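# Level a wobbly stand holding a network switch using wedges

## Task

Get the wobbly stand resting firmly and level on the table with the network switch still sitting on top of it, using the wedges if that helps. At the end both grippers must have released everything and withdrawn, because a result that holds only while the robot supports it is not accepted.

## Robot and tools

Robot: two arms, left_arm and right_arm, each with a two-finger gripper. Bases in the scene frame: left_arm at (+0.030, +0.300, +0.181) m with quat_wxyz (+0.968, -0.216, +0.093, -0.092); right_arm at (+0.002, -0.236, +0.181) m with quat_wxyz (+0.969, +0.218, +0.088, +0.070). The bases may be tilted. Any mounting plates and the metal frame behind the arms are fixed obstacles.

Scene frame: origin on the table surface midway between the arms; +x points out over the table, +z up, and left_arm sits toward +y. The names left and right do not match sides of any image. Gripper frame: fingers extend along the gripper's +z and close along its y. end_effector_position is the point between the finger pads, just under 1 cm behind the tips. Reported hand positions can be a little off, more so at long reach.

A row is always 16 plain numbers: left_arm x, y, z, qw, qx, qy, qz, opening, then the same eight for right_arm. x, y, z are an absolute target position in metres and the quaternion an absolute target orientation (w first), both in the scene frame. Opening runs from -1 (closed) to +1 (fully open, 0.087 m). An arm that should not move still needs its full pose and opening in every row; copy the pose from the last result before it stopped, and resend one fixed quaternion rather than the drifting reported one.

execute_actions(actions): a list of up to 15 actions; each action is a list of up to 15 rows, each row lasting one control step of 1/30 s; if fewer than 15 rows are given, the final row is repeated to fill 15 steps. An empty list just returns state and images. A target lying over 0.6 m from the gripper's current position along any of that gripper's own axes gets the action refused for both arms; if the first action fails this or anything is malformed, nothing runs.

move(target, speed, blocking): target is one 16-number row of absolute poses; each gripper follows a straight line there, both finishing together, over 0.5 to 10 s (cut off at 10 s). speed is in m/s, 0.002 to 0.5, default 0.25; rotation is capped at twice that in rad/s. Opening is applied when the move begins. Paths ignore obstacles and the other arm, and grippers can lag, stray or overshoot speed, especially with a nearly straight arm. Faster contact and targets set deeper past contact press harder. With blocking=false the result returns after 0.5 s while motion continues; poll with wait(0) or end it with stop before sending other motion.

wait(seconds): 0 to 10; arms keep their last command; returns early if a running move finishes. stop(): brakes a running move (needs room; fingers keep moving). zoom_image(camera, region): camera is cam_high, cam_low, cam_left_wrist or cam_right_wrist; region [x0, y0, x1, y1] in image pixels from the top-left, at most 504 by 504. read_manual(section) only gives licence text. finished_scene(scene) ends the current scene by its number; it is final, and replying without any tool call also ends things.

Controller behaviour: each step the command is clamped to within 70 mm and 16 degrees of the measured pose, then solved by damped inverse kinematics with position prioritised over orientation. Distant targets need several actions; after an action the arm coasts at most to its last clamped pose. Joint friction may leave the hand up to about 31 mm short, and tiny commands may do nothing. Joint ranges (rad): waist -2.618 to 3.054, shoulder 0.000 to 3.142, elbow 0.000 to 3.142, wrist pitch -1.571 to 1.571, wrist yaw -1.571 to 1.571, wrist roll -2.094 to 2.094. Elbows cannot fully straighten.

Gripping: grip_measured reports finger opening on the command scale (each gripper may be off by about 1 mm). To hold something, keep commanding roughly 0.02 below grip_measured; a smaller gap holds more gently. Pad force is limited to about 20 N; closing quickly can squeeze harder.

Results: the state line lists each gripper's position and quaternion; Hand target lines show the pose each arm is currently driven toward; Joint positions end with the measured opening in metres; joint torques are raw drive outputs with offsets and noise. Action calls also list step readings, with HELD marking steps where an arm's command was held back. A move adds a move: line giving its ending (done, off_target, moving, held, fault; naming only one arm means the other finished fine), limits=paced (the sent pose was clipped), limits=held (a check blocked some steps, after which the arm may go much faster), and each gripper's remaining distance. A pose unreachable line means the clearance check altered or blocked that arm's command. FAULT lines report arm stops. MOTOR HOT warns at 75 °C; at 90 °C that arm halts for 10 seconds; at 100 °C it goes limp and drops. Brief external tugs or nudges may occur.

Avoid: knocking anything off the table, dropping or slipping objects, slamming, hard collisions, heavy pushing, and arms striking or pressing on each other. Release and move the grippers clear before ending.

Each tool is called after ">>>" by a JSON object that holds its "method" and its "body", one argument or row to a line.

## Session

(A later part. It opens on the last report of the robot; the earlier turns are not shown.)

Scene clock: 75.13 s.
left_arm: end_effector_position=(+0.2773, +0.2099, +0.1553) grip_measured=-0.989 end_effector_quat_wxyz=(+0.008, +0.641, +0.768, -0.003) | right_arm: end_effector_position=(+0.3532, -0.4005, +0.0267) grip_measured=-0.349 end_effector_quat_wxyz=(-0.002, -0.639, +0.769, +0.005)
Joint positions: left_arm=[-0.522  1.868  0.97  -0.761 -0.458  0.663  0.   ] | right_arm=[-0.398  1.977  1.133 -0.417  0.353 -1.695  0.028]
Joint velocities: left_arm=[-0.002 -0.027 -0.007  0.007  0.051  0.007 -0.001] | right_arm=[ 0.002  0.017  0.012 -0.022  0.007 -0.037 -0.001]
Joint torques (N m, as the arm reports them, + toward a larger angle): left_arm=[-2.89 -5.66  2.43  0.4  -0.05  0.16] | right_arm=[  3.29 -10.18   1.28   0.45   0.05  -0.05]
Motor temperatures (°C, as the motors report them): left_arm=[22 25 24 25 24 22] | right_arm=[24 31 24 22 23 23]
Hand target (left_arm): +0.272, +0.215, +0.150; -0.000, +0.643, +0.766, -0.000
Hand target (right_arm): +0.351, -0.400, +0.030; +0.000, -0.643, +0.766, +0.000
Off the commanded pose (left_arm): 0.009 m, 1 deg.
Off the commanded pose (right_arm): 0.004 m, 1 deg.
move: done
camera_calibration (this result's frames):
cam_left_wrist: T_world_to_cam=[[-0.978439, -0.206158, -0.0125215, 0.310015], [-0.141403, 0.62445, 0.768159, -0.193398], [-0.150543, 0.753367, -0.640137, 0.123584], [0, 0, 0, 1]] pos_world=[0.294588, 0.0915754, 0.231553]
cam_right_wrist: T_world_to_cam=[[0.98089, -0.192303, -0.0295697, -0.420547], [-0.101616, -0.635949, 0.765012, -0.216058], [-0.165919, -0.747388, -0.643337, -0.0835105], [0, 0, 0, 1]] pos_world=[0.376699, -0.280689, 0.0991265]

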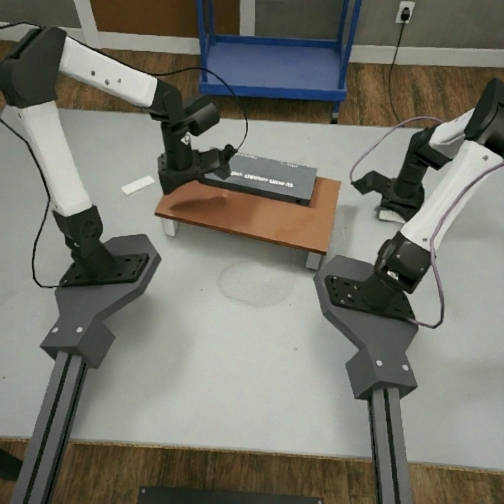

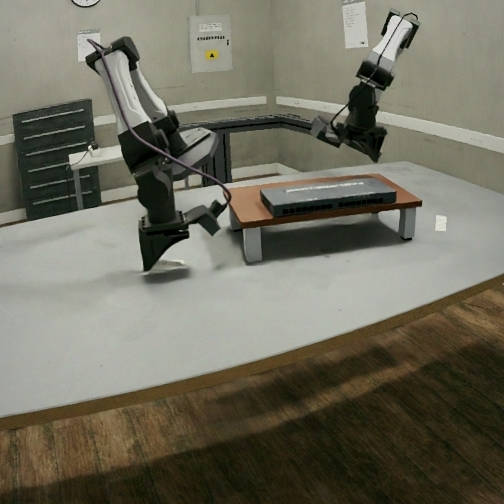

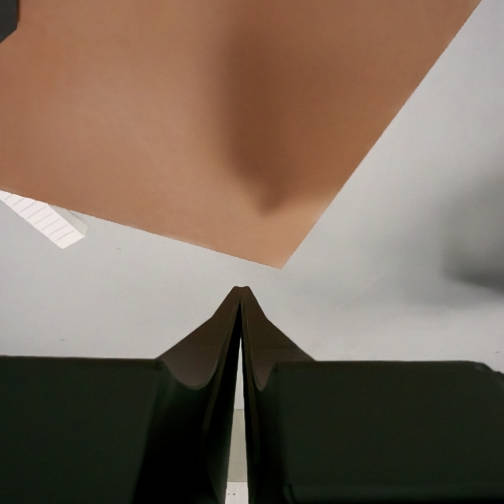

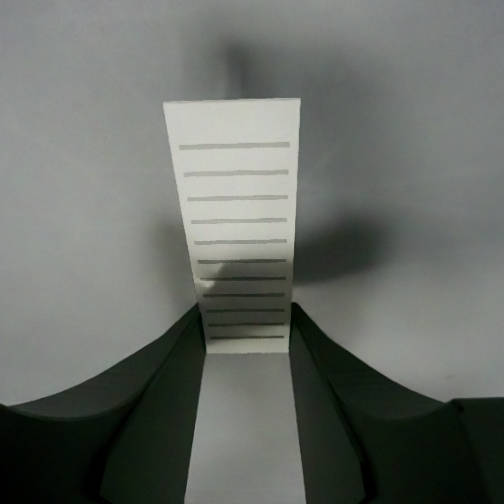

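>>> {"method": "move", "body": {
  "target": [0.272,0.215,0.15,0,0.643,0.766,0,-1, 0.351,-0.40,0.007,0,-0.643,0.766,0,-0.38],
  "speed": 0.04
}}

>>> {"method": "move", "body": {
  "target": [0.272,0.215,0.15,0,0.643,0.766,0,-1, 0.351,-0.40,0.007,0,-0.643,0.766,0,0.4],
  "speed": 0.04
}}

>>> {"method": "move", "body": {
  "target": [0.272,0.215,0.15,0,0.643,0.766,0,-1, 0.351,-0.40,0.05,0,-0.643,0.766,0,0.4],
  "speed": 0.2
}}

>>> {"method": "move", "body": {
  "target": [0.272,0.215,0.15,0,0.643,0.766,0,-1, 0.351,-0.40,0.05,0,0.087,0.996,0,0.4],
  "speed": 0.5
}}

>>> {"method": "move", "body": {
  "target": [0.272,0.215,0.15,0,0.643,0.766,0,-1, 0.351,-0.40,0.04,0,0.766,0.643,0,0.4],
  "speed": 0.5
}}

Scene clock: 82.47 s.
left_arm: end_effector_position=(+0.2773, +0.2099, +0.1553) grip_measured=-0.989 end_effector_quat_wxyz=(+0.008, +0.641, +0.768, -0.003) | right_arm: end_effector_position=(+0.3596, -0.4035, +0.0135) grip_measured=-0.349 end_effector_quat_wxyz=(+0.003, -0.640, +0.768, -0.008)
Joint positions: left_arm=[-0.522  1.868  0.97  -0.761 -0.458  0.663  0.   ] | right_arm=[-0.411  2.015  1.133 -0.343  0.353 -1.721  0.028]
Joint velocities: left_arm=[ 0.002 -0.012 -0.017 -0.022 -0.037 -0.022 -0.   ] | right_arm=[-0.002 -0.012  0.007  0.095  0.037 -0.081 -0.   ]
Joint torques (N m, as the arm reports them, + toward a larger angle): left_arm=[-2.89 -5.66  2.44  0.41 -0.05  0.16] | right_arm=[ 2.6  -8.01  1.24  0.45 -0.05 -0.1 ]
Motor temperatures (°C, as the motors report them): left_arm=[22 25 24 25 24 22] | right_arm=[25 33 23 22 23 23]
Hand target (left_arm): +0.272, +0.215, +0.150; -0.000, +0.643, +0.766, -0.000
Hand target (right_arm): +0.351, -0.400, +0.007; -0.000, -0.643, +0.766, +0.000
Off the commanded pose (left_arm): 0.009 m, 1 deg.
Off the commanded pose (right_arm): 0.011 m, 1 deg.
move: off_target (right_arm)
camera_calibration (this result's frames):
cam_left_wrist: T_world_to_cam=[[-0.978439, -0.206158, -0.0125215, 0.310015], [-0.141403, 0.62445, 0.768159, -0.193398], [-0.150543, 0.753367, -0.640137, 0.123584], [0, 0, 0, 1]] pos_world=[0.294588, 0.0915754, 0.231553]
cam_right_wrist: T_world_to_cam=[[0.981715, -0.190339, -0.00250121, -0.42763], [-0.119473, -0.626333, 0.770346, -0.197014], [-0.148194, -0.755962, -0.637621, -0.103086], [0, 0, 0, 1]] pos_world=[0.380996, -0.28272, 0.0849702]

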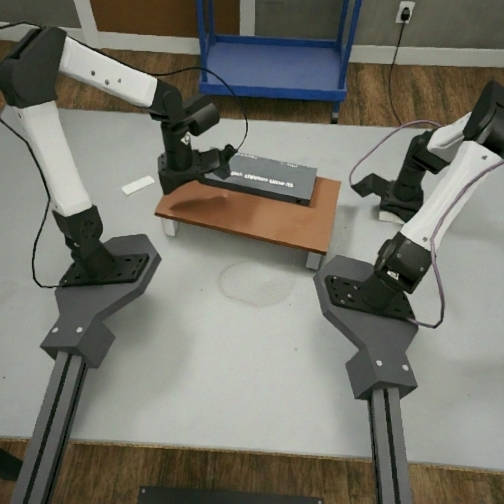

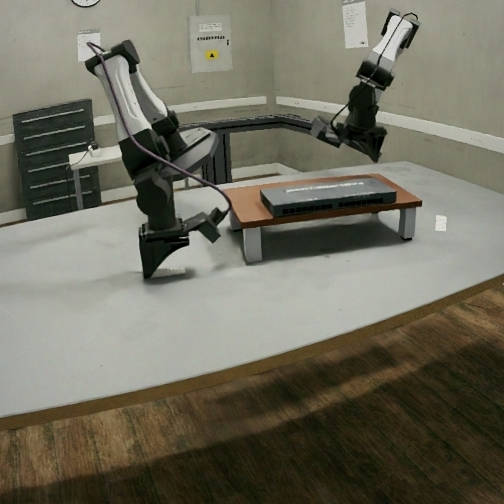

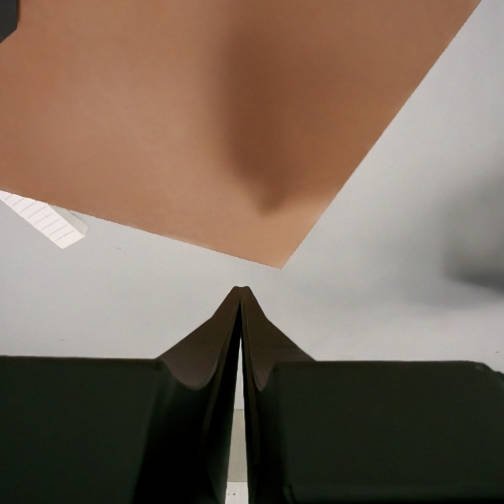

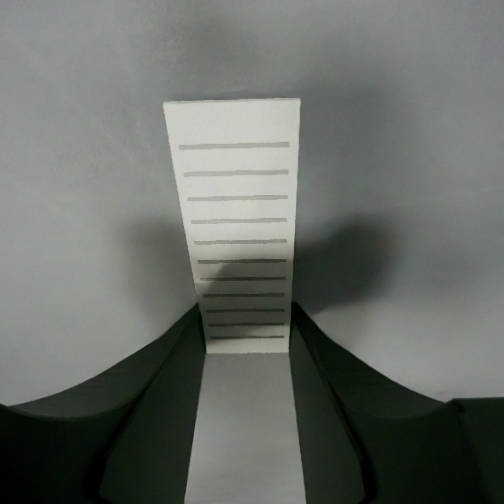

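Scene clock: 83.17 s.
left_arm: end_effector_position=(+0.2773, +0.2099, +0.1553) grip_measured=-0.989 end_effector_quat_wxyz=(+0.008, +0.641, +0.768, -0.003) | right_arm: end_effector_position=(+0.3599, -0.4036, +0.0135) grip_measured=+0.400 end_effector_quat_wxyz=(+0.004, -0.640, +0.768, -0.008)
Joint positions: left_arm=[-0.522  1.868  0.97  -0.761 -0.458  0.663  0.   ] | right_arm=[-0.411  2.015  1.133 -0.342  0.353 -1.722  0.061]
Joint velocities: left_arm=[-0.002 -0.007  0.012 -0.007  0.022  0.037 -0.001] | right_arm=[0.017 0.012 0.007 0.007 0.037 0.081 0.   ]
Joint torques (N m, as the arm reports them, + toward a larger angle): left_arm=[-2.88 -5.67  2.44  0.4  -0.05  0.16] | right_arm=[ 2.59 -8.02  1.34  0.47 -0.04 -0.05]
Motor temperatures (°C, as the motors report them): left_arm=[22 25 24 25 24 22] | right_arm=[25 33 23 22 23 23]
Hand target (left_arm): +0.272, +0.215, +0.150; -0.000, +0.643, +0.766, -0.000
Hand target (right_arm): +0.351, -0.400, +0.007; -0.000, -0.643, +0.766, +0.000
Off the commanded pose (left_arm): 0.009 m, 1 deg.
Off the commanded pose (right_arm): 0.012 m, 1 deg.
move: off_target (right_arm)
camera_calibration (this result's frames):
cam_left_wrist: T_world_to_cam=[[-0.978439, -0.206158, -0.0125215, 0.310015], [-0.141403, 0.62445, 0.768159, -0.193398], [-0.150543, 0.753367, -0.640137, 0.123584], [0, 0, 0, 1]] pos_world=[0.294588, 0.0915754, 0.231553]
cam_right_wrist: T_world_to_cam=[[0.981836, -0.189731, -0.00108655, -0.427833], [-0.120124, -0.62604, 0.770483, -0.196709], [-0.146865, -0.756357, -0.63746, -0.103754], [0, 0, 0, 1]] pos_world=[0.381194, -0.282796, 0.0849572]

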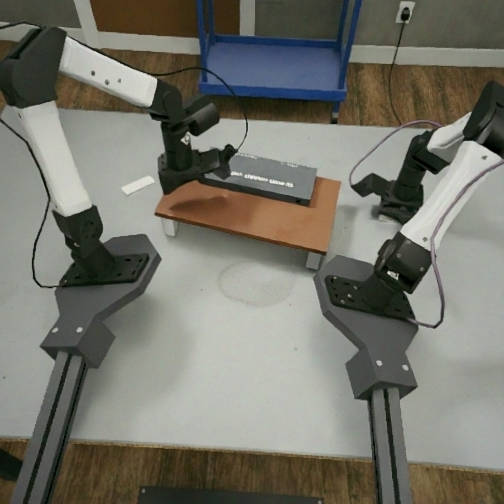

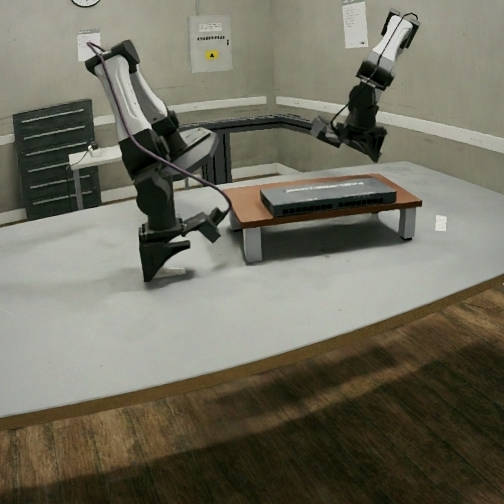

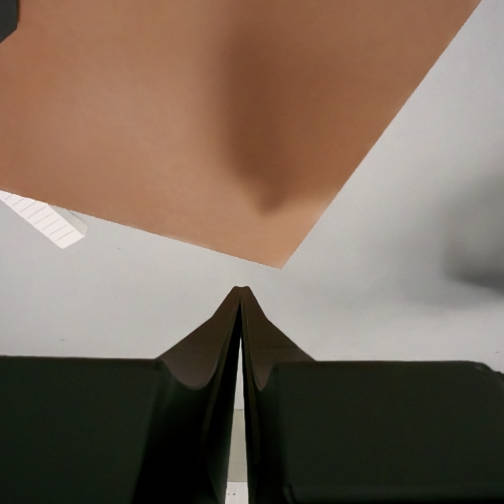

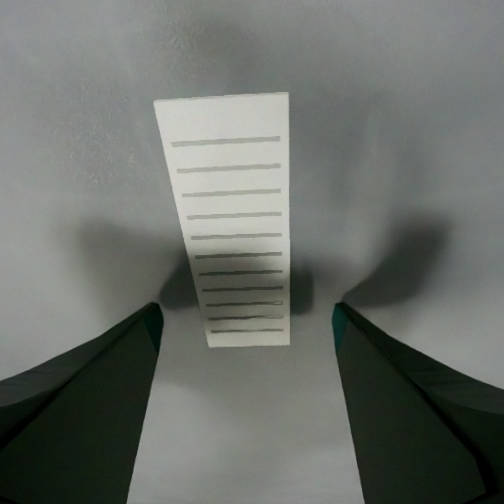

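Scene clock: 84.10 s.
left_arm: end_effector_position=(+0.2773, +0.2099, +0.1553) grip_measured=-0.989 end_effector_quat_wxyz=(+0.008, +0.641, +0.768, -0.003) | right_arm: end_effector_position=(+0.3587, -0.4042, +0.0482) grip_measured=+0.400 end_effector_quat_wxyz=(+0.007, -0.640, +0.768, -0.006)
Joint positions: left_arm=[-0.522  1.868  0.97  -0.761 -0.458  0.663  0.   ] | right_arm=[-0.383  1.912  1.133 -0.456  0.354 -1.693  0.061]
Joint velocities: left_arm=[ 0.002 -0.002  0.002  0.037  0.007  0.007 -0.   ] | right_arm=[ 0.002  0.002 -0.002 -0.081  0.081 -0.051  0.001]
Joint torques (N m, as the arm reports them, + toward a larger angle): left_arm=[-2.87 -5.67  2.44  0.4  -0.05  0.16] | right_arm=[ 3.67 -9.29  1.92  0.21  0.07  0.07]
Motor temperatures (°C, as the motors report them): left_arm=[22 25 24 25 24 22] | right_arm=[25 34 23 22 23 23]
Hand target (left_arm): +0.272, +0.215, +0.150; -0.000, +0.643, +0.766, -0.000
Hand target (right_arm): +0.351, -0.400, +0.050; -0.000, -0.643, +0.766, -0.000
Off the commanded pose (left_arm): 0.009 m, 1 deg.
Off the commanded pose (right_arm): 0.009 m, 1 deg.
move: done
camera_calibration (this result's frames):
cam_left_wrist: T_world_to_cam=[[-0.978439, -0.206158, -0.0125215, 0.310015], [-0.141403, 0.62445, 0.768159, -0.193398], [-0.150543, 0.753367, -0.640137, 0.123584], [0, 0, 0, 1]] pos_world=[0.294588, 0.0915754, 0.231553]
cam_right_wrist: T_world_to_cam=[[0.981665, -0.19061, -0.00093742, -0.427043], [-0.122065, -0.632411, 0.764955, -0.225553], [-0.146401, -0.750815, -0.644083, -0.0798951], [0, 0, 0, 1]] pos_world=[0.379984, -0.284028, 0.120678]

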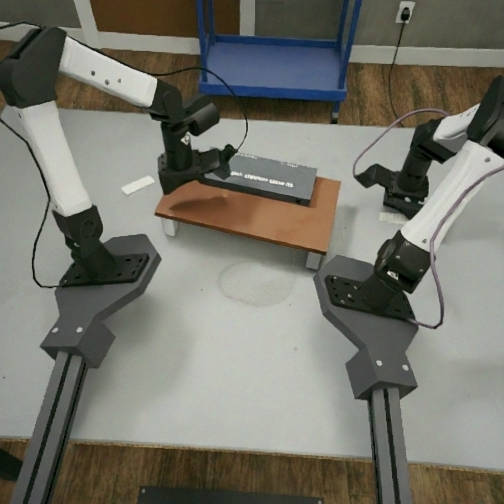

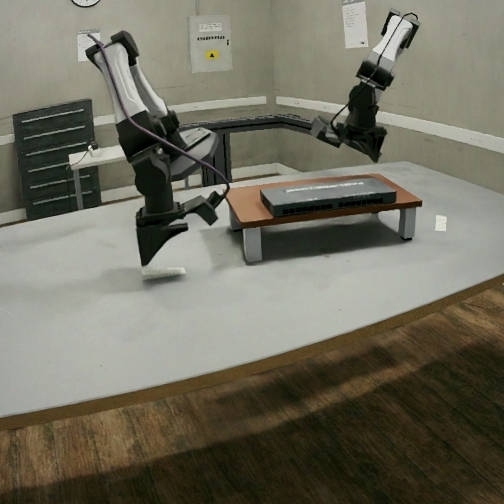

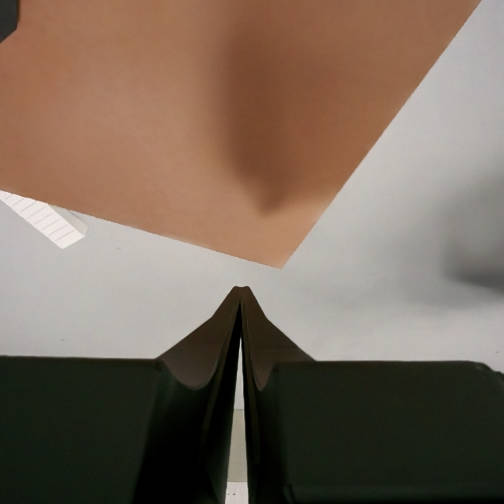

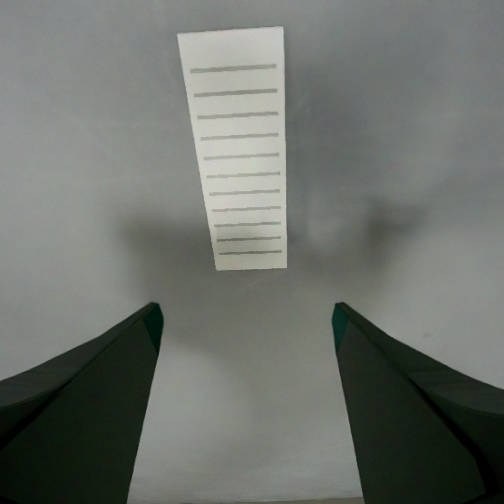

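Scene clock: 86.37 s.
left_arm: end_effector_position=(+0.2773, +0.2099, +0.1553) grip_measured=-0.989 end_effector_quat_wxyz=(+0.008, +0.641, +0.768, -0.003) | right_arm: end_effector_position=(+0.3458, -0.3975, +0.0501) grip_measured=+0.400 end_effector_quat_wxyz=(-0.001, +0.080, +0.997, -0.003)
Joint positions: left_arm=[-0.522  1.868  0.97  -0.761 -0.458  0.663  0.   ] | right_arm=[-0.458  1.974  1.322 -0.577  0.341 -0.213  0.061]
Joint velocities: left_arm=[ 0.002 -0.042 -0.007 -0.051 -0.037  0.007  0.001] | right_arm=[-0.017  0.022 -0.007  0.022 -0.037 -0.007 -0.001]
Joint torques (N m, as the arm reports them, + toward a larger angle): left_arm=[-2.89 -5.65  2.44  0.4  -0.04  0.16] | right_arm=[ 2.6  -8.29  5.57  0.26  0.    0.16]
Motor temperatures (°C, as the motors report them): left_arm=[22 25 23 25 24 22] | right_arm=[25 34 24 21 23 23]
Hand target (left_arm): +0.272, +0.215, +0.150; -0.000, +0.643, +0.766, -0.000
Hand target (right_arm): +0.351, -0.400, +0.050; +0.000, +0.087, +0.996, -0.000
Off the commanded pose (left_arm): 0.009 m, 1 deg.
Off the commanded pose (right_arm): 0.006 m, 1 deg.
move: done
camera_calibration (this result's frames):
cam_left_wrist: T_world_to_cam=[[-0.978439, -0.206158, -0.0125215, 0.310015], [-0.141403, 0.62445, 0.768159, -0.193398], [-0.150543, 0.753367, -0.640137, 0.123584], [0, 0, 0, 1]] pos_world=[0.294588, 0.0915754, 0.231553]
cam_right_wrist: T_world_to_cam=[[-0.168861, -0.985552, -0.0131962, -0.330612], [-0.632388, 0.0980621, 0.76842, 0.24232], [-0.756023, 0.138101, -0.63981, 0.488384], [0, 0, 0, 1]] pos_world=[0.466642, -0.417043, 0.121907]

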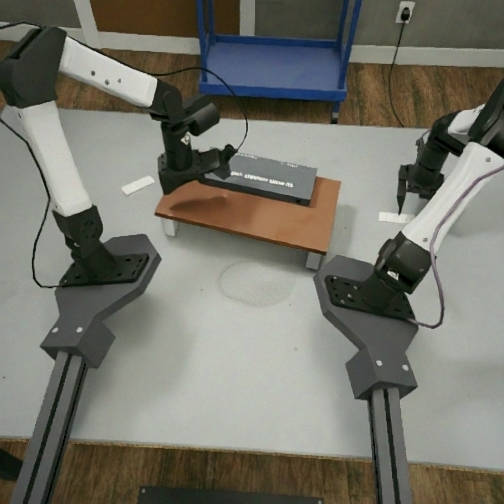

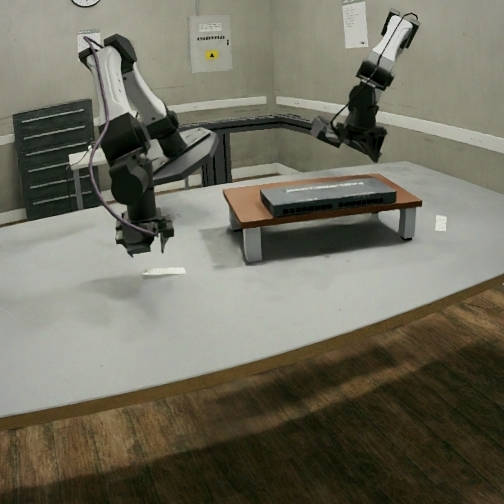

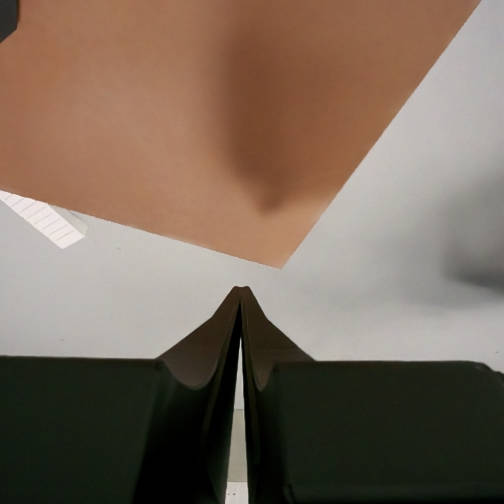

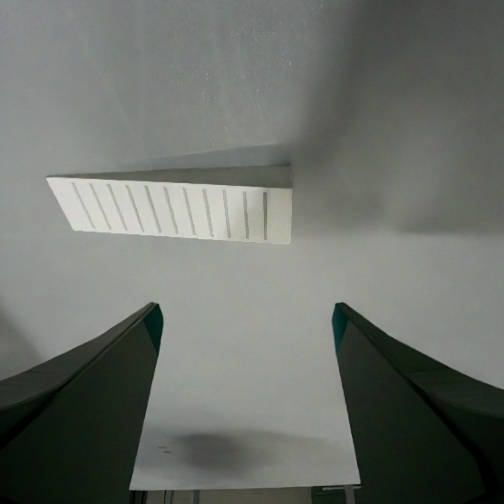

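Scene clock: 88.70 s.
left_arm: end_effector_position=(+0.2773, +0.2099, +0.1553) grip_measured=-0.989 end_effector_quat_wxyz=(+0.008, +0.641, +0.768, -0.003) | right_arm: end_effector_position=(+0.3543, -0.4012, +0.0381) grip_measured=+0.400 end_effector_quat_wxyz=(-0.002, +0.761, +0.648, -0.004)
Joint positions: left_arm=[-0.522  1.868  0.97  -0.761 -0.458  0.663  0.   ] | right_arm=[-0.601  1.907  1.214 -0.499  0.289  1.22   0.061]
Joint velocities: left_arm=[ 0.002 -0.017 -0.017 -0.051  0.007  0.022 -0.   ] | right_arm=[-0.022  0.007 -0.007  0.037 -0.007  0.022 -0.   ]
Joint torques (N m, as the arm reports them, + toward a larger angle): left_arm=[-2.89 -5.67  2.44  0.4  -0.05  0.16] | right_arm=[  1.93 -10.25   1.67   0.41   0.12   0.08]
Motor temperatures (°C, as the motors report them): left_arm=[22 25 23 25 24 22] | right_arm=[25 34 24 21 23 23]
Hand target (left_arm): +0.272, +0.215, +0.150; -0.000, +0.643, +0.766, -0.000
Hand target (right_arm): +0.351, -0.400, +0.040; -0.000, +0.766, +0.643, -0.000
Off the commanded pose (left_arm): 0.009 m, 1 deg.
Off the commanded pose (right_arm): 0.004 m, 1 deg.
move: done
camera_calibration (this result's frames):
cam_left_wrist: T_world_to_cam=[[-0.978439, -0.206158, -0.0125215, 0.310015], [-0.141403, 0.62445, 0.768159, -0.193398], [-0.150543, 0.753367, -0.640137, 0.123584], [0, 0, 0, 1]] pos_world=[0.294588, 0.0915754, 0.231553]
cam_right_wrist: T_world_to_cam=[[-0.985556, 0.169012, -0.0106703, 0.419524], [0.100676, 0.635405, 0.765588, 0.213281], [0.136173, 0.753456, -0.643243, 0.41859], [0, 0, 0, 1]] pos_world=[0.334991, -0.521813, 0.110446]

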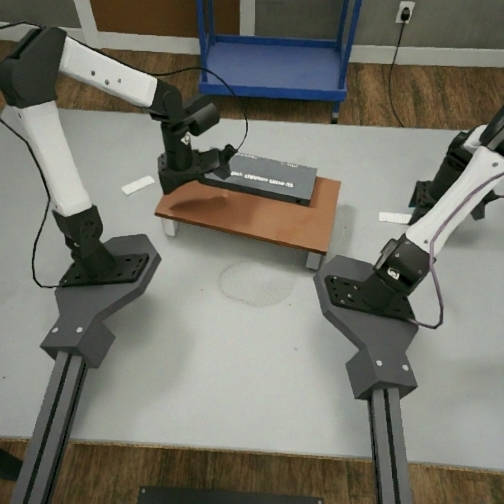

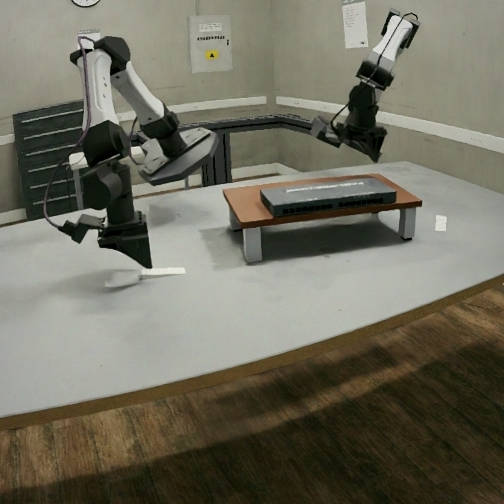

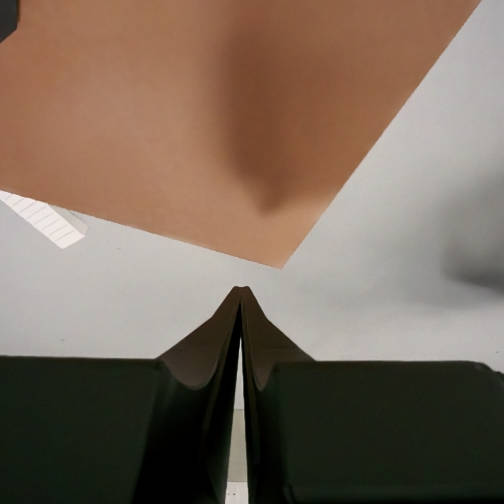

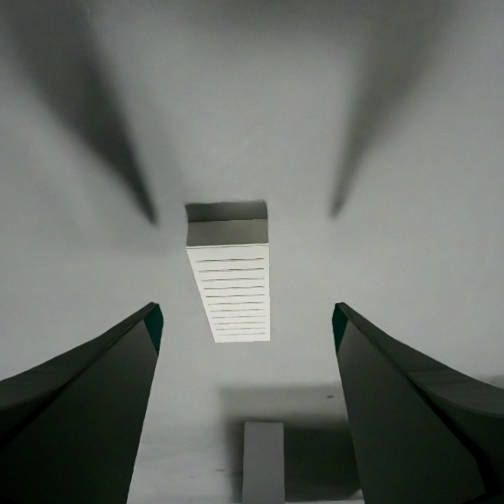

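>>> {"method": "move", "body": {
  "target": [0.272,0.215,0.10,0,0.643,0.766,0,-1, 0.353,-0.40,0.003,0,0.766,0.643,0,0.4],
  "speed": 0.04
}}

Scene clock: 93.73 s.
left_arm: end_effector_position=(+0.2759, +0.2123, +0.1108) grip_measured=-0.989 end_effector_quat_wxyz=(+0.006, +0.642, +0.767, -0.003) | right_arm: end_effector_position=(+0.3583, -0.4033, +0.0107) grip_measured=+0.400 end_effector_quat_wxyz=(+0.005, +0.766, +0.643, -0.001)
Joint positions: left_arm=[-0.449  1.954  0.886 -0.561 -0.463  0.744  0.   ] | right_arm=[-0.621  1.983  1.214 -0.401  0.281  1.21   0.061]
Joint velocities: left_arm=[-0.002 -0.017  0.007 -0.007 -0.037 -0.022  0.   ] | right_arm=[-0.002 -0.017 -0.017  0.007 -0.051  0.007  0.001]
Joint torques (N m, as the arm reports them, + toward a larger angle): left_arm=[-2.48 -4.43  2.04  0.69 -0.06  0.26] | right_arm=[ 1.81 -8.17  1.84  0.65  0.07 -0.08]
Motor temperatures (°C, as the motors report them): left_arm=[22 25 23 25 24 22] | right_arm=[25 35 23 22 23 23]
Hand target (left_arm): +0.272, +0.216, +0.101; -0.001, +0.643, +0.766, +0.000
Hand target (right_arm): +0.353, -0.400, +0.003; -0.000, +0.766, +0.643, -0.000
Off the commanded pose (left_arm): 0.012 m, 1 deg.
Off the commanded pose (right_arm): 0.010 m, 1 deg.
move: off_target (left_arm)
camera_calibration (this result's frames):
cam_left_wrist: T_world_to_cam=[[-0.979022, -0.203547, -0.00915909, 0.30788], [-0.136654, 0.622607, 0.770511, -0.162138], [-0.151133, 0.755599, -0.637361, 0.09248], [0, 0, 0, 1]] pos_world=[0.293241, 0.0937385, 0.186692]
cam_right_wrist: T_world_to_cam=[[-0.982872, 0.182581, -0.0250424, 0.428193], [0.0994087, 0.639678, 0.762188, 0.237352], [0.15518, 0.746643, -0.646871, 0.392527], [0, 0, 0, 1]] pos_world=[0.336351, -0.523086, 0.0837314]

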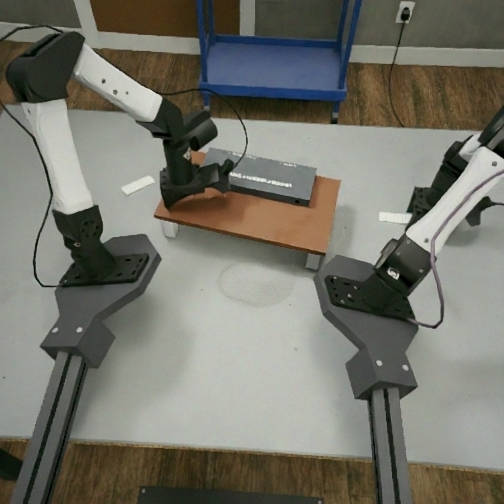

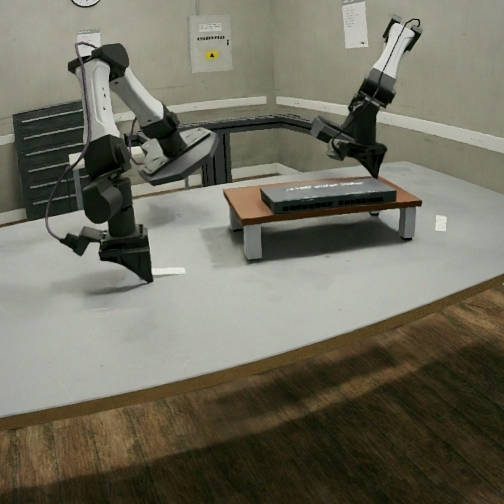

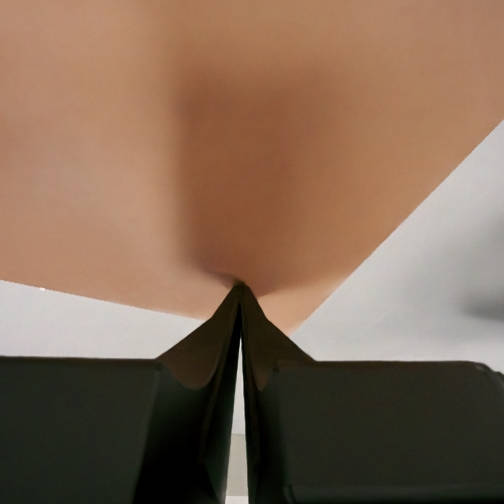

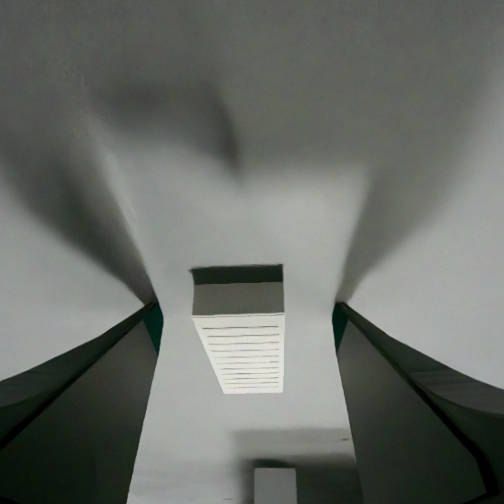

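The stand already tipped up. Close the right gripper and press a little more on the left.

>>> {"method": "move", "body": {
  "target": [0.272,0.215,0.094,0,0.643,0.766,0,-1, 0.353,-0.40,0.003,0,0.766,0.643,0,-0.4],
  "speed": 0.02
}}

>>> {"method": "zoom_image", "body": {
  "camera": "cam_low",
  "region": [130, 190, 430, 290]
}}

>>> {"method": "zoom_image", "body": {
  "camera": "cam_low",
  "region": [220, 205, 290, 275]
}}

Scene clock: 98.40 s.
left_arm: end_effector_position=(+0.2752, +0.2130, +0.1089) grip_measured=-0.989 end_effector_quat_wxyz=(+0.003, +0.644, +0.765, -0.003) | right_arm: end_effector_position=(+0.3592, -0.4035, +0.0108) grip_measured=-0.348 end_effector_quat_wxyz=(+0.006, +0.766, +0.643, +0.000)
Joint positions: left_arm=[-0.446  1.961  0.886 -0.56  -0.463  0.749  0.   ] | right_arm=[-0.621  1.983  1.214 -0.398  0.28   1.21   0.029]
Joint velocities: left_arm=[-0.002  0.002  0.012  0.007 -0.051  0.022 -0.001] | right_arm=[-0.007  0.002 -0.002 -0.007 -0.007  0.037 -0.   ]
Joint torques (N m, as the arm reports them, + toward a larger angle): left_arm=[-1.8  -3.9   1.56  0.91 -0.05  0.28] | right_arm=[ 1.75 -8.26  1.86  0.62  0.09 -0.02]
Motor temperatures (°C, as the motors report them): left_arm=[22 25 23 26 24 22] | right_arm=[25 36 23 22 23 23]
Hand target (left_arm): +0.271, +0.216, +0.095; -0.001, +0.643, +0.766, -0.000
Hand target (right_arm): +0.353, -0.400, +0.003; -0.000, +0.766, +0.643, -0.000
Off the commanded pose (left_arm): 0.015 m, 0 deg.
Off the commanded pose (right_arm): 0.011 m, 1 deg.
move: off_target (left_arm, right_arm)
camera_calibration (this result's frames):
cam_left_wrist: T_world_to_cam=[[-0.980066, -0.198613, -0.00486639, 0.306074], [-0.129479, 0.619959, 0.773877, -0.162948], [-0.150685, 0.759081, -0.633317, 0.0893641], [0, 0, 0, 1]] pos_world=[0.29234, 0.0939769, 0.184187]
cam_right_wrist: T_world_to_cam=[[-0.982676, 0.183102, -0.028668, 0.429269], [0.0969939, 0.639904, 0.762309, 0.238335], [0.157925, 0.746322, -0.646578, 0.391433], [0, 0, 0, 1]] pos_world=[0.336899, -0.523246, 0.0837137]

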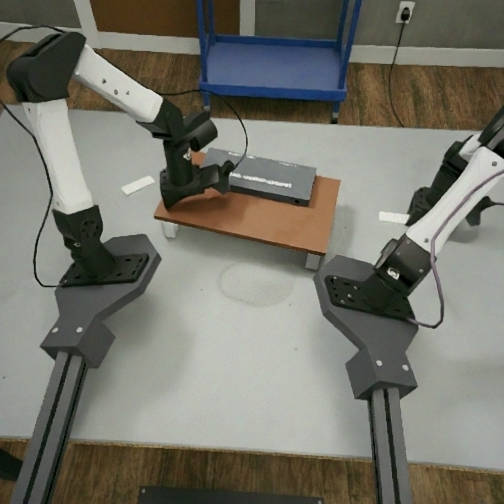

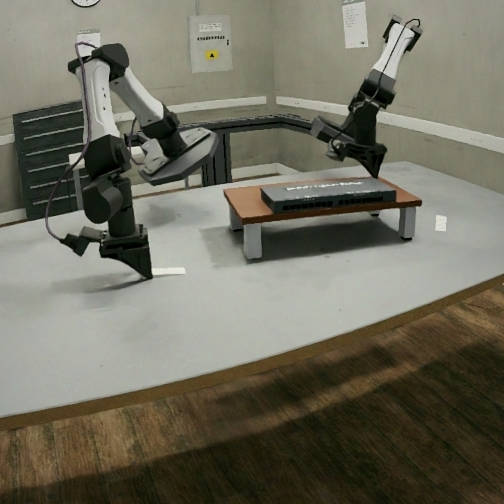

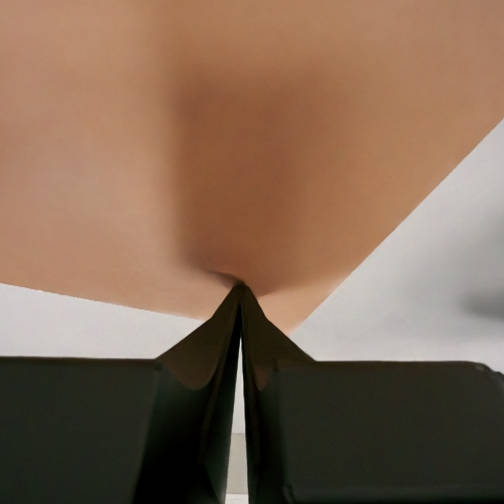

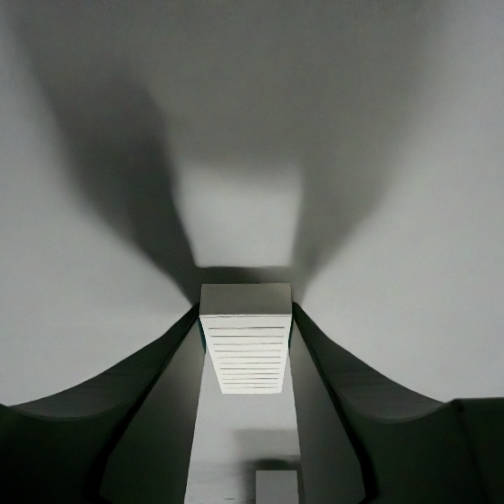

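Region (130, 190, 430, 290) of cam_low's 504x504 image, scaled by 1.680, with more detail than that image has.

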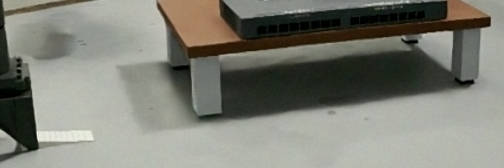

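Region (220, 205, 290, 275) of cam_low's 504x504 image, scaled by 7.200, with more detail than that image has.

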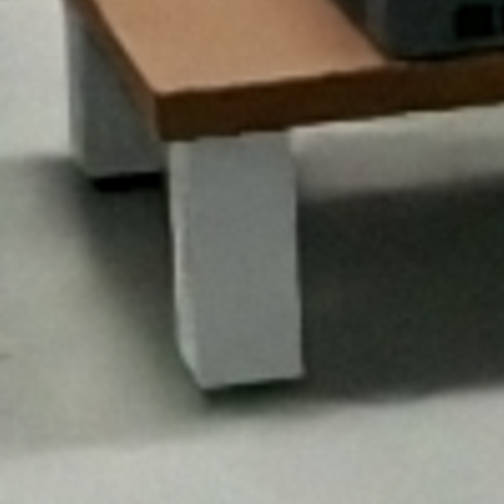

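>>> {"method": "move", "body": {
  "target": [0.272,0.215,0.094,0,0.643,0.766,0,-1, 0.362,-0.275,0.01,0,0.766,0.643,0,-0.4],
  "speed": 0.08
}}

Scene clock: 104.53 s.
left_arm: end_effector_position=(+0.2751, +0.2130, +0.1089) grip_measured=-0.989 end_effector_quat_wxyz=(+0.002, +0.644, +0.765, -0.004) | right_arm: end_effector_position=(+0.3696, -0.2801, +0.0153) grip_measured=-0.348 end_effector_quat_wxyz=(+0.005, +0.768, +0.641, +0.007)
Joint positions: left_arm=[-0.446  1.961  0.886 -0.56  -0.463  0.75   0.   ] | right_arm=[-0.312  2.024  1.071 -0.309  0.376  1.519  0.029]
Joint velocities: left_arm=[ 0.012  0.002  0.002 -0.007 -0.066 -0.066  0.002] | right_arm=[-0.007  0.002  0.007  0.066 -0.066  0.007  0.   ]
Joint torques (N m, as the arm reports them, + toward a larger angle): left_arm=[-2.08 -3.88  1.41  0.92 -0.06  0.28] | right_arm=[ 3.71 -7.56  0.98  0.48  0.26  0.12]
Motor temperatures (°C, as the motors report them): left_arm=[22 25 23 26 24 22] | right_arm=[25 36 23 22 23 23]
Hand target (left_arm): +0.271, +0.215, +0.095; -0.001, +0.643, +0.766, -0.000
Hand target (right_arm): +0.361, -0.275, +0.011; +0.000, +0.766, +0.643, +0.000
Off the commanded pose (left_arm): 0.015 m, 1 deg.
Off the commanded pose (right_arm): 0.011 m, 1 deg.
move: off_target (left_arm, right_arm)
camera_calibration (this result's frames):
cam_left_wrist: T_world_to_cam=[[-0.980178, -0.198069, -0.004359, 0.305848], [-0.128749, 0.620107, 0.773881, -0.163194], [-0.150579, 0.759103, -0.633316, 0.0893135], [0, 0, 0, 1]] pos_world=[0.292224, 0.0939786, 0.18419]
cam_right_wrist: T_world_to_cam=[[-0.981551, 0.187867, -0.0355388, 0.418091], [0.0930721, 0.63184, 0.769491, 0.153968], [0.167017, 0.751987, -0.637669, 0.298732], [0, 0, 0, 1]] pos_world=[0.346154, -0.400471, 0.0868738]

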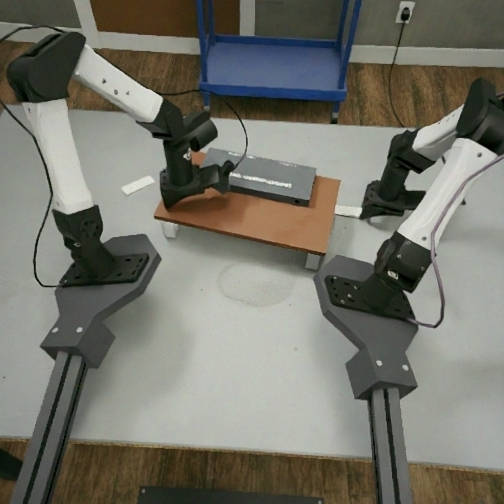

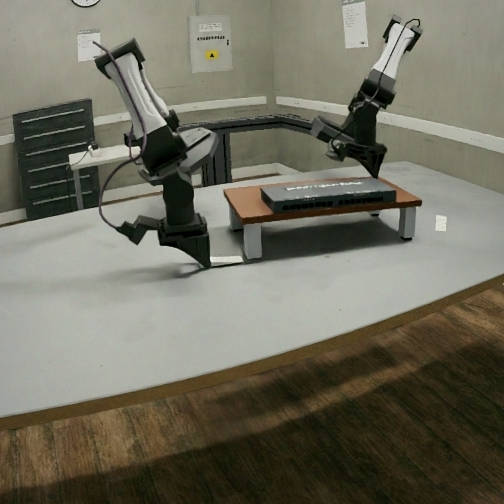

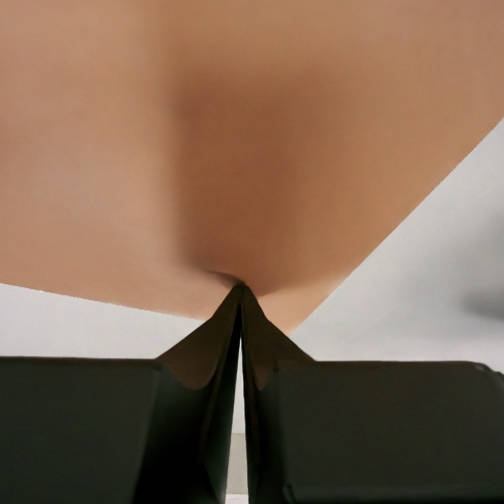

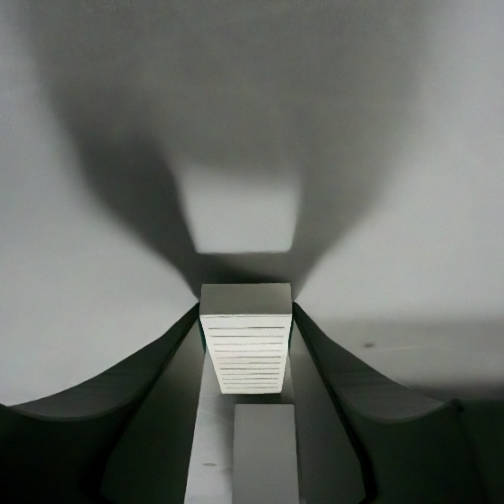

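>>> {"method": "move", "body": {
  "target": [0.272,0.215,0.094,0,0.643,0.766,0,-1, 0.355,-0.272,0.002,0,0.766,0.643,0,-0.4],
  "speed": 0.02
}}

>>> {"method": "move", "body": {
  "target": [0.272,0.215,0.094,0,0.643,0.766,0,-1, 0.360,-0.245,0.002,0,0.766,0.643,0,-0.4],
  "speed": 0.02
}}

>>> {"method": "zoom_image", "body": {
  "camera": "cam_low",
  "region": [190, 205, 280, 275]
}}

Scene clock: 115.90 s.
left_arm: end_effector_position=(+0.2751, +0.2130, +0.1089) grip_measured=-0.989 end_effector_quat_wxyz=(+0.002, +0.644, +0.765, -0.004) | right_arm: end_effector_position=(+0.3681, -0.2779, +0.0107) grip_measured=-0.348 end_effector_quat_wxyz=(+0.008, +0.769, +0.639, +0.009)
Joint positions: left_arm=[-0.446  1.961  0.886 -0.56  -0.463  0.75   0.   ] | right_arm=[-0.312  2.033  1.054 -0.276  0.376  1.521  0.029]
Joint velocities: left_arm=[-0.017 -0.017 -0.007 -0.022  0.022  0.007  0.001] | right_arm=[-0.012 -0.002 -0.027  0.007  0.022 -0.051 -0.   ]
Joint torques (N m, as the arm reports them, + toward a larger angle): left_arm=[-2.08 -3.88  1.42  0.92 -0.07  0.28] | right_arm=[ 3.3  -6.85  0.36  0.6   0.22  0.03]
Motor temperatures (°C, as the motors report them): left_arm=[22 25 22 26 24 22] | right_arm=[25 36 23 22 23 23]
Hand target (left_arm): +0.271, +0.216, +0.095; -0.001, +0.643, +0.766, -0.000
Hand target (right_arm): +0.355, -0.272, +0.002; -0.000, +0.766, +0.643, -0.000
Off the commanded pose (left_arm): 0.015 m, 1 deg.
Off the commanded pose (right_arm): 0.017 m, 1 deg.
move: off_target (left_arm, right_arm)
camera_calibration (this result's frames):
cam_left_wrist: T_world_to_cam=[[-0.980178, -0.198069, -0.004359, 0.305848], [-0.128749, 0.620107, 0.773881, -0.163194], [-0.150579, 0.759103, -0.633316, 0.0893135], [0, 0, 0, 1]] pos_world=[0.292224, 0.0939786, 0.18419]
cam_right_wrist: T_world_to_cam=[[-0.980422, 0.192323, -0.0422515, 0.416929], [0.0909332, 0.632538, 0.769173, 0.157238], [0.174655, 0.750271, -0.637643, 0.291048], [0, 0, 0, 1]] pos_world=[0.343635, -0.398009, 0.0822573]

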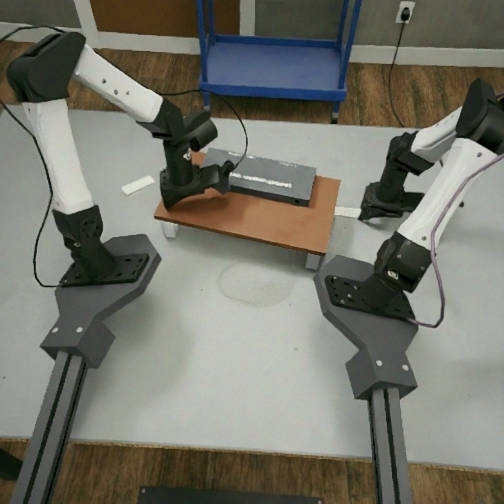

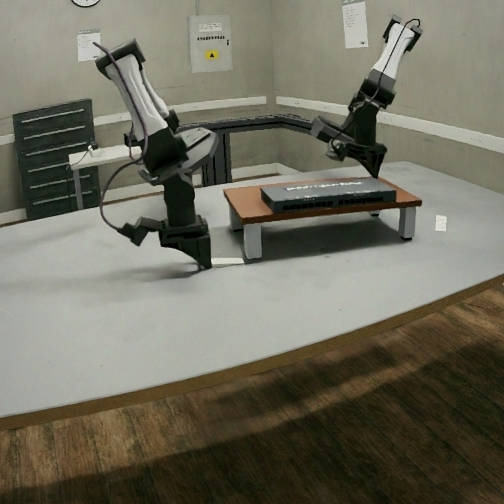

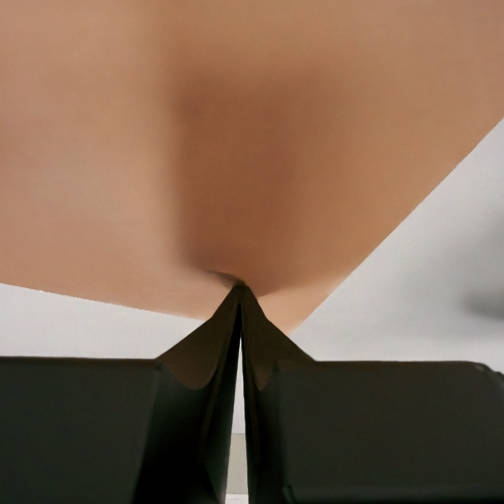

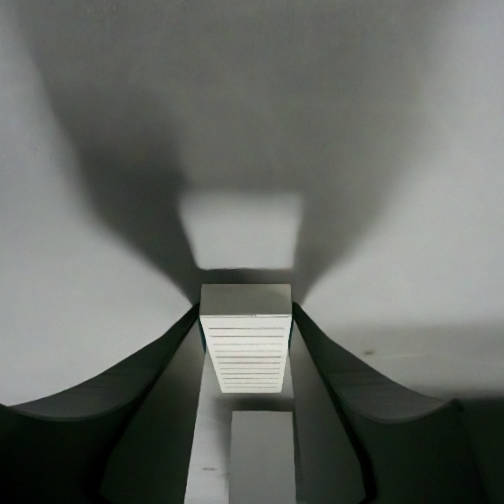

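Scene clock: 117.87 s.
left_arm: end_effector_position=(+0.2751, +0.2130, +0.1089) grip_measured=-0.989 end_effector_quat_wxyz=(+0.002, +0.644, +0.765, -0.004) | right_arm: end_effector_position=(+0.3696, -0.2532, +0.0108) grip_measured=-0.348 end_effector_quat_wxyz=(+0.008, +0.768, +0.640, +0.007)
Joint positions: left_arm=[-0.446  1.961  0.886 -0.56  -0.463  0.75   0.   ] | right_arm=[-0.245  2.063  1.054 -0.274  0.399  1.589  0.029]
Joint velocities: left_arm=[ 0.002 -0.017  0.002 -0.022 -0.022 -0.066 -0.001] | right_arm=[-0.017  0.007  0.002 -0.007  0.007  0.007  0.001]
Joint torques (N m, as the arm reports them, + toward a larger angle): left_arm=[-2.07 -3.88  1.41  0.92 -0.06  0.27] | right_arm=[ 3.95 -6.3   1.33  0.56  0.17  0.14]
Motor temperatures (°C, as the motors report them): left_arm=[22 25 22 26 24 22] | right_arm=[25 36 23 22 23 23]
Hand target (left_arm): +0.271, +0.216, +0.095; -0.001, +0.643, +0.766, -0.000
Hand target (right_arm): +0.360, -0.245, +0.002; +0.000, +0.766, +0.643, +0.000
Off the commanded pose (left_arm): 0.015 m, 1 deg.
Off the commanded pose (right_arm): 0.015 m, 1 deg.
move: off_target (left_arm, right_arm)
camera_calibration (this result's frames):
cam_left_wrist: T_world_to_cam=[[-0.980178, -0.198069, -0.004359, 0.305848], [-0.128749, 0.620107, 0.773881, -0.163194], [-0.150579, 0.759103, -0.633316, 0.0893135], [0, 0, 0, 1]] pos_world=[0.292224, 0.0939786, 0.18419]
cam_right_wrist: T_world_to_cam=[[-0.980916, 0.190204, -0.0403339, 0.413229], [0.0915764, 0.634945, 0.76711, 0.141796], [0.171517, 0.748777, -0.640246, 0.273172], [0, 0, 0, 1]] pos_world=[0.345504, -0.373176, 0.0827916]

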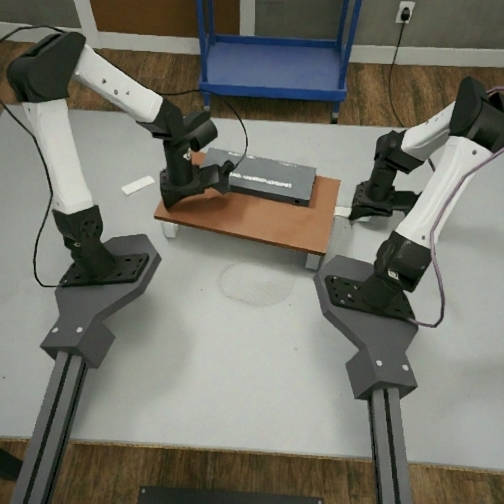

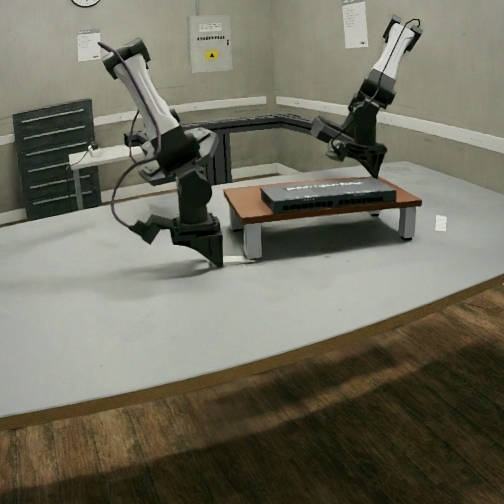

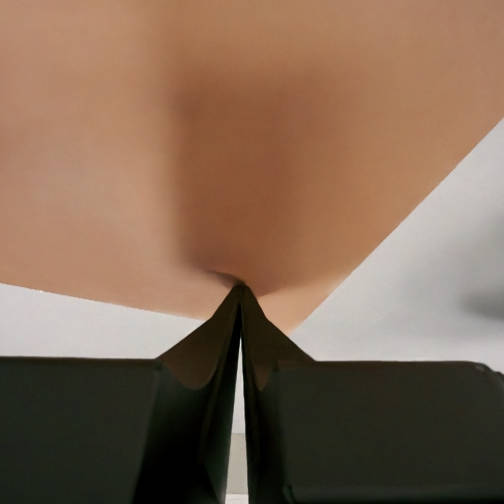

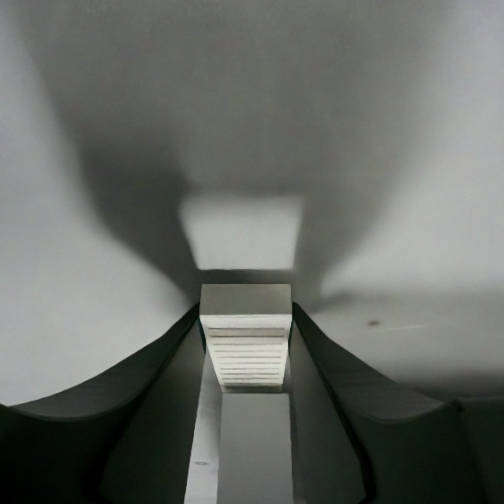

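Region (190, 205, 280, 275) of cam_low's 504x504 image, scaled by 5.600, with more detail than that image has.

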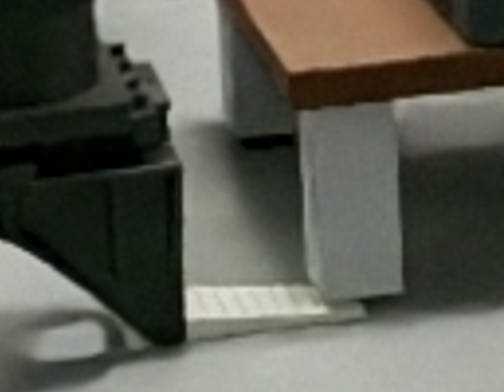

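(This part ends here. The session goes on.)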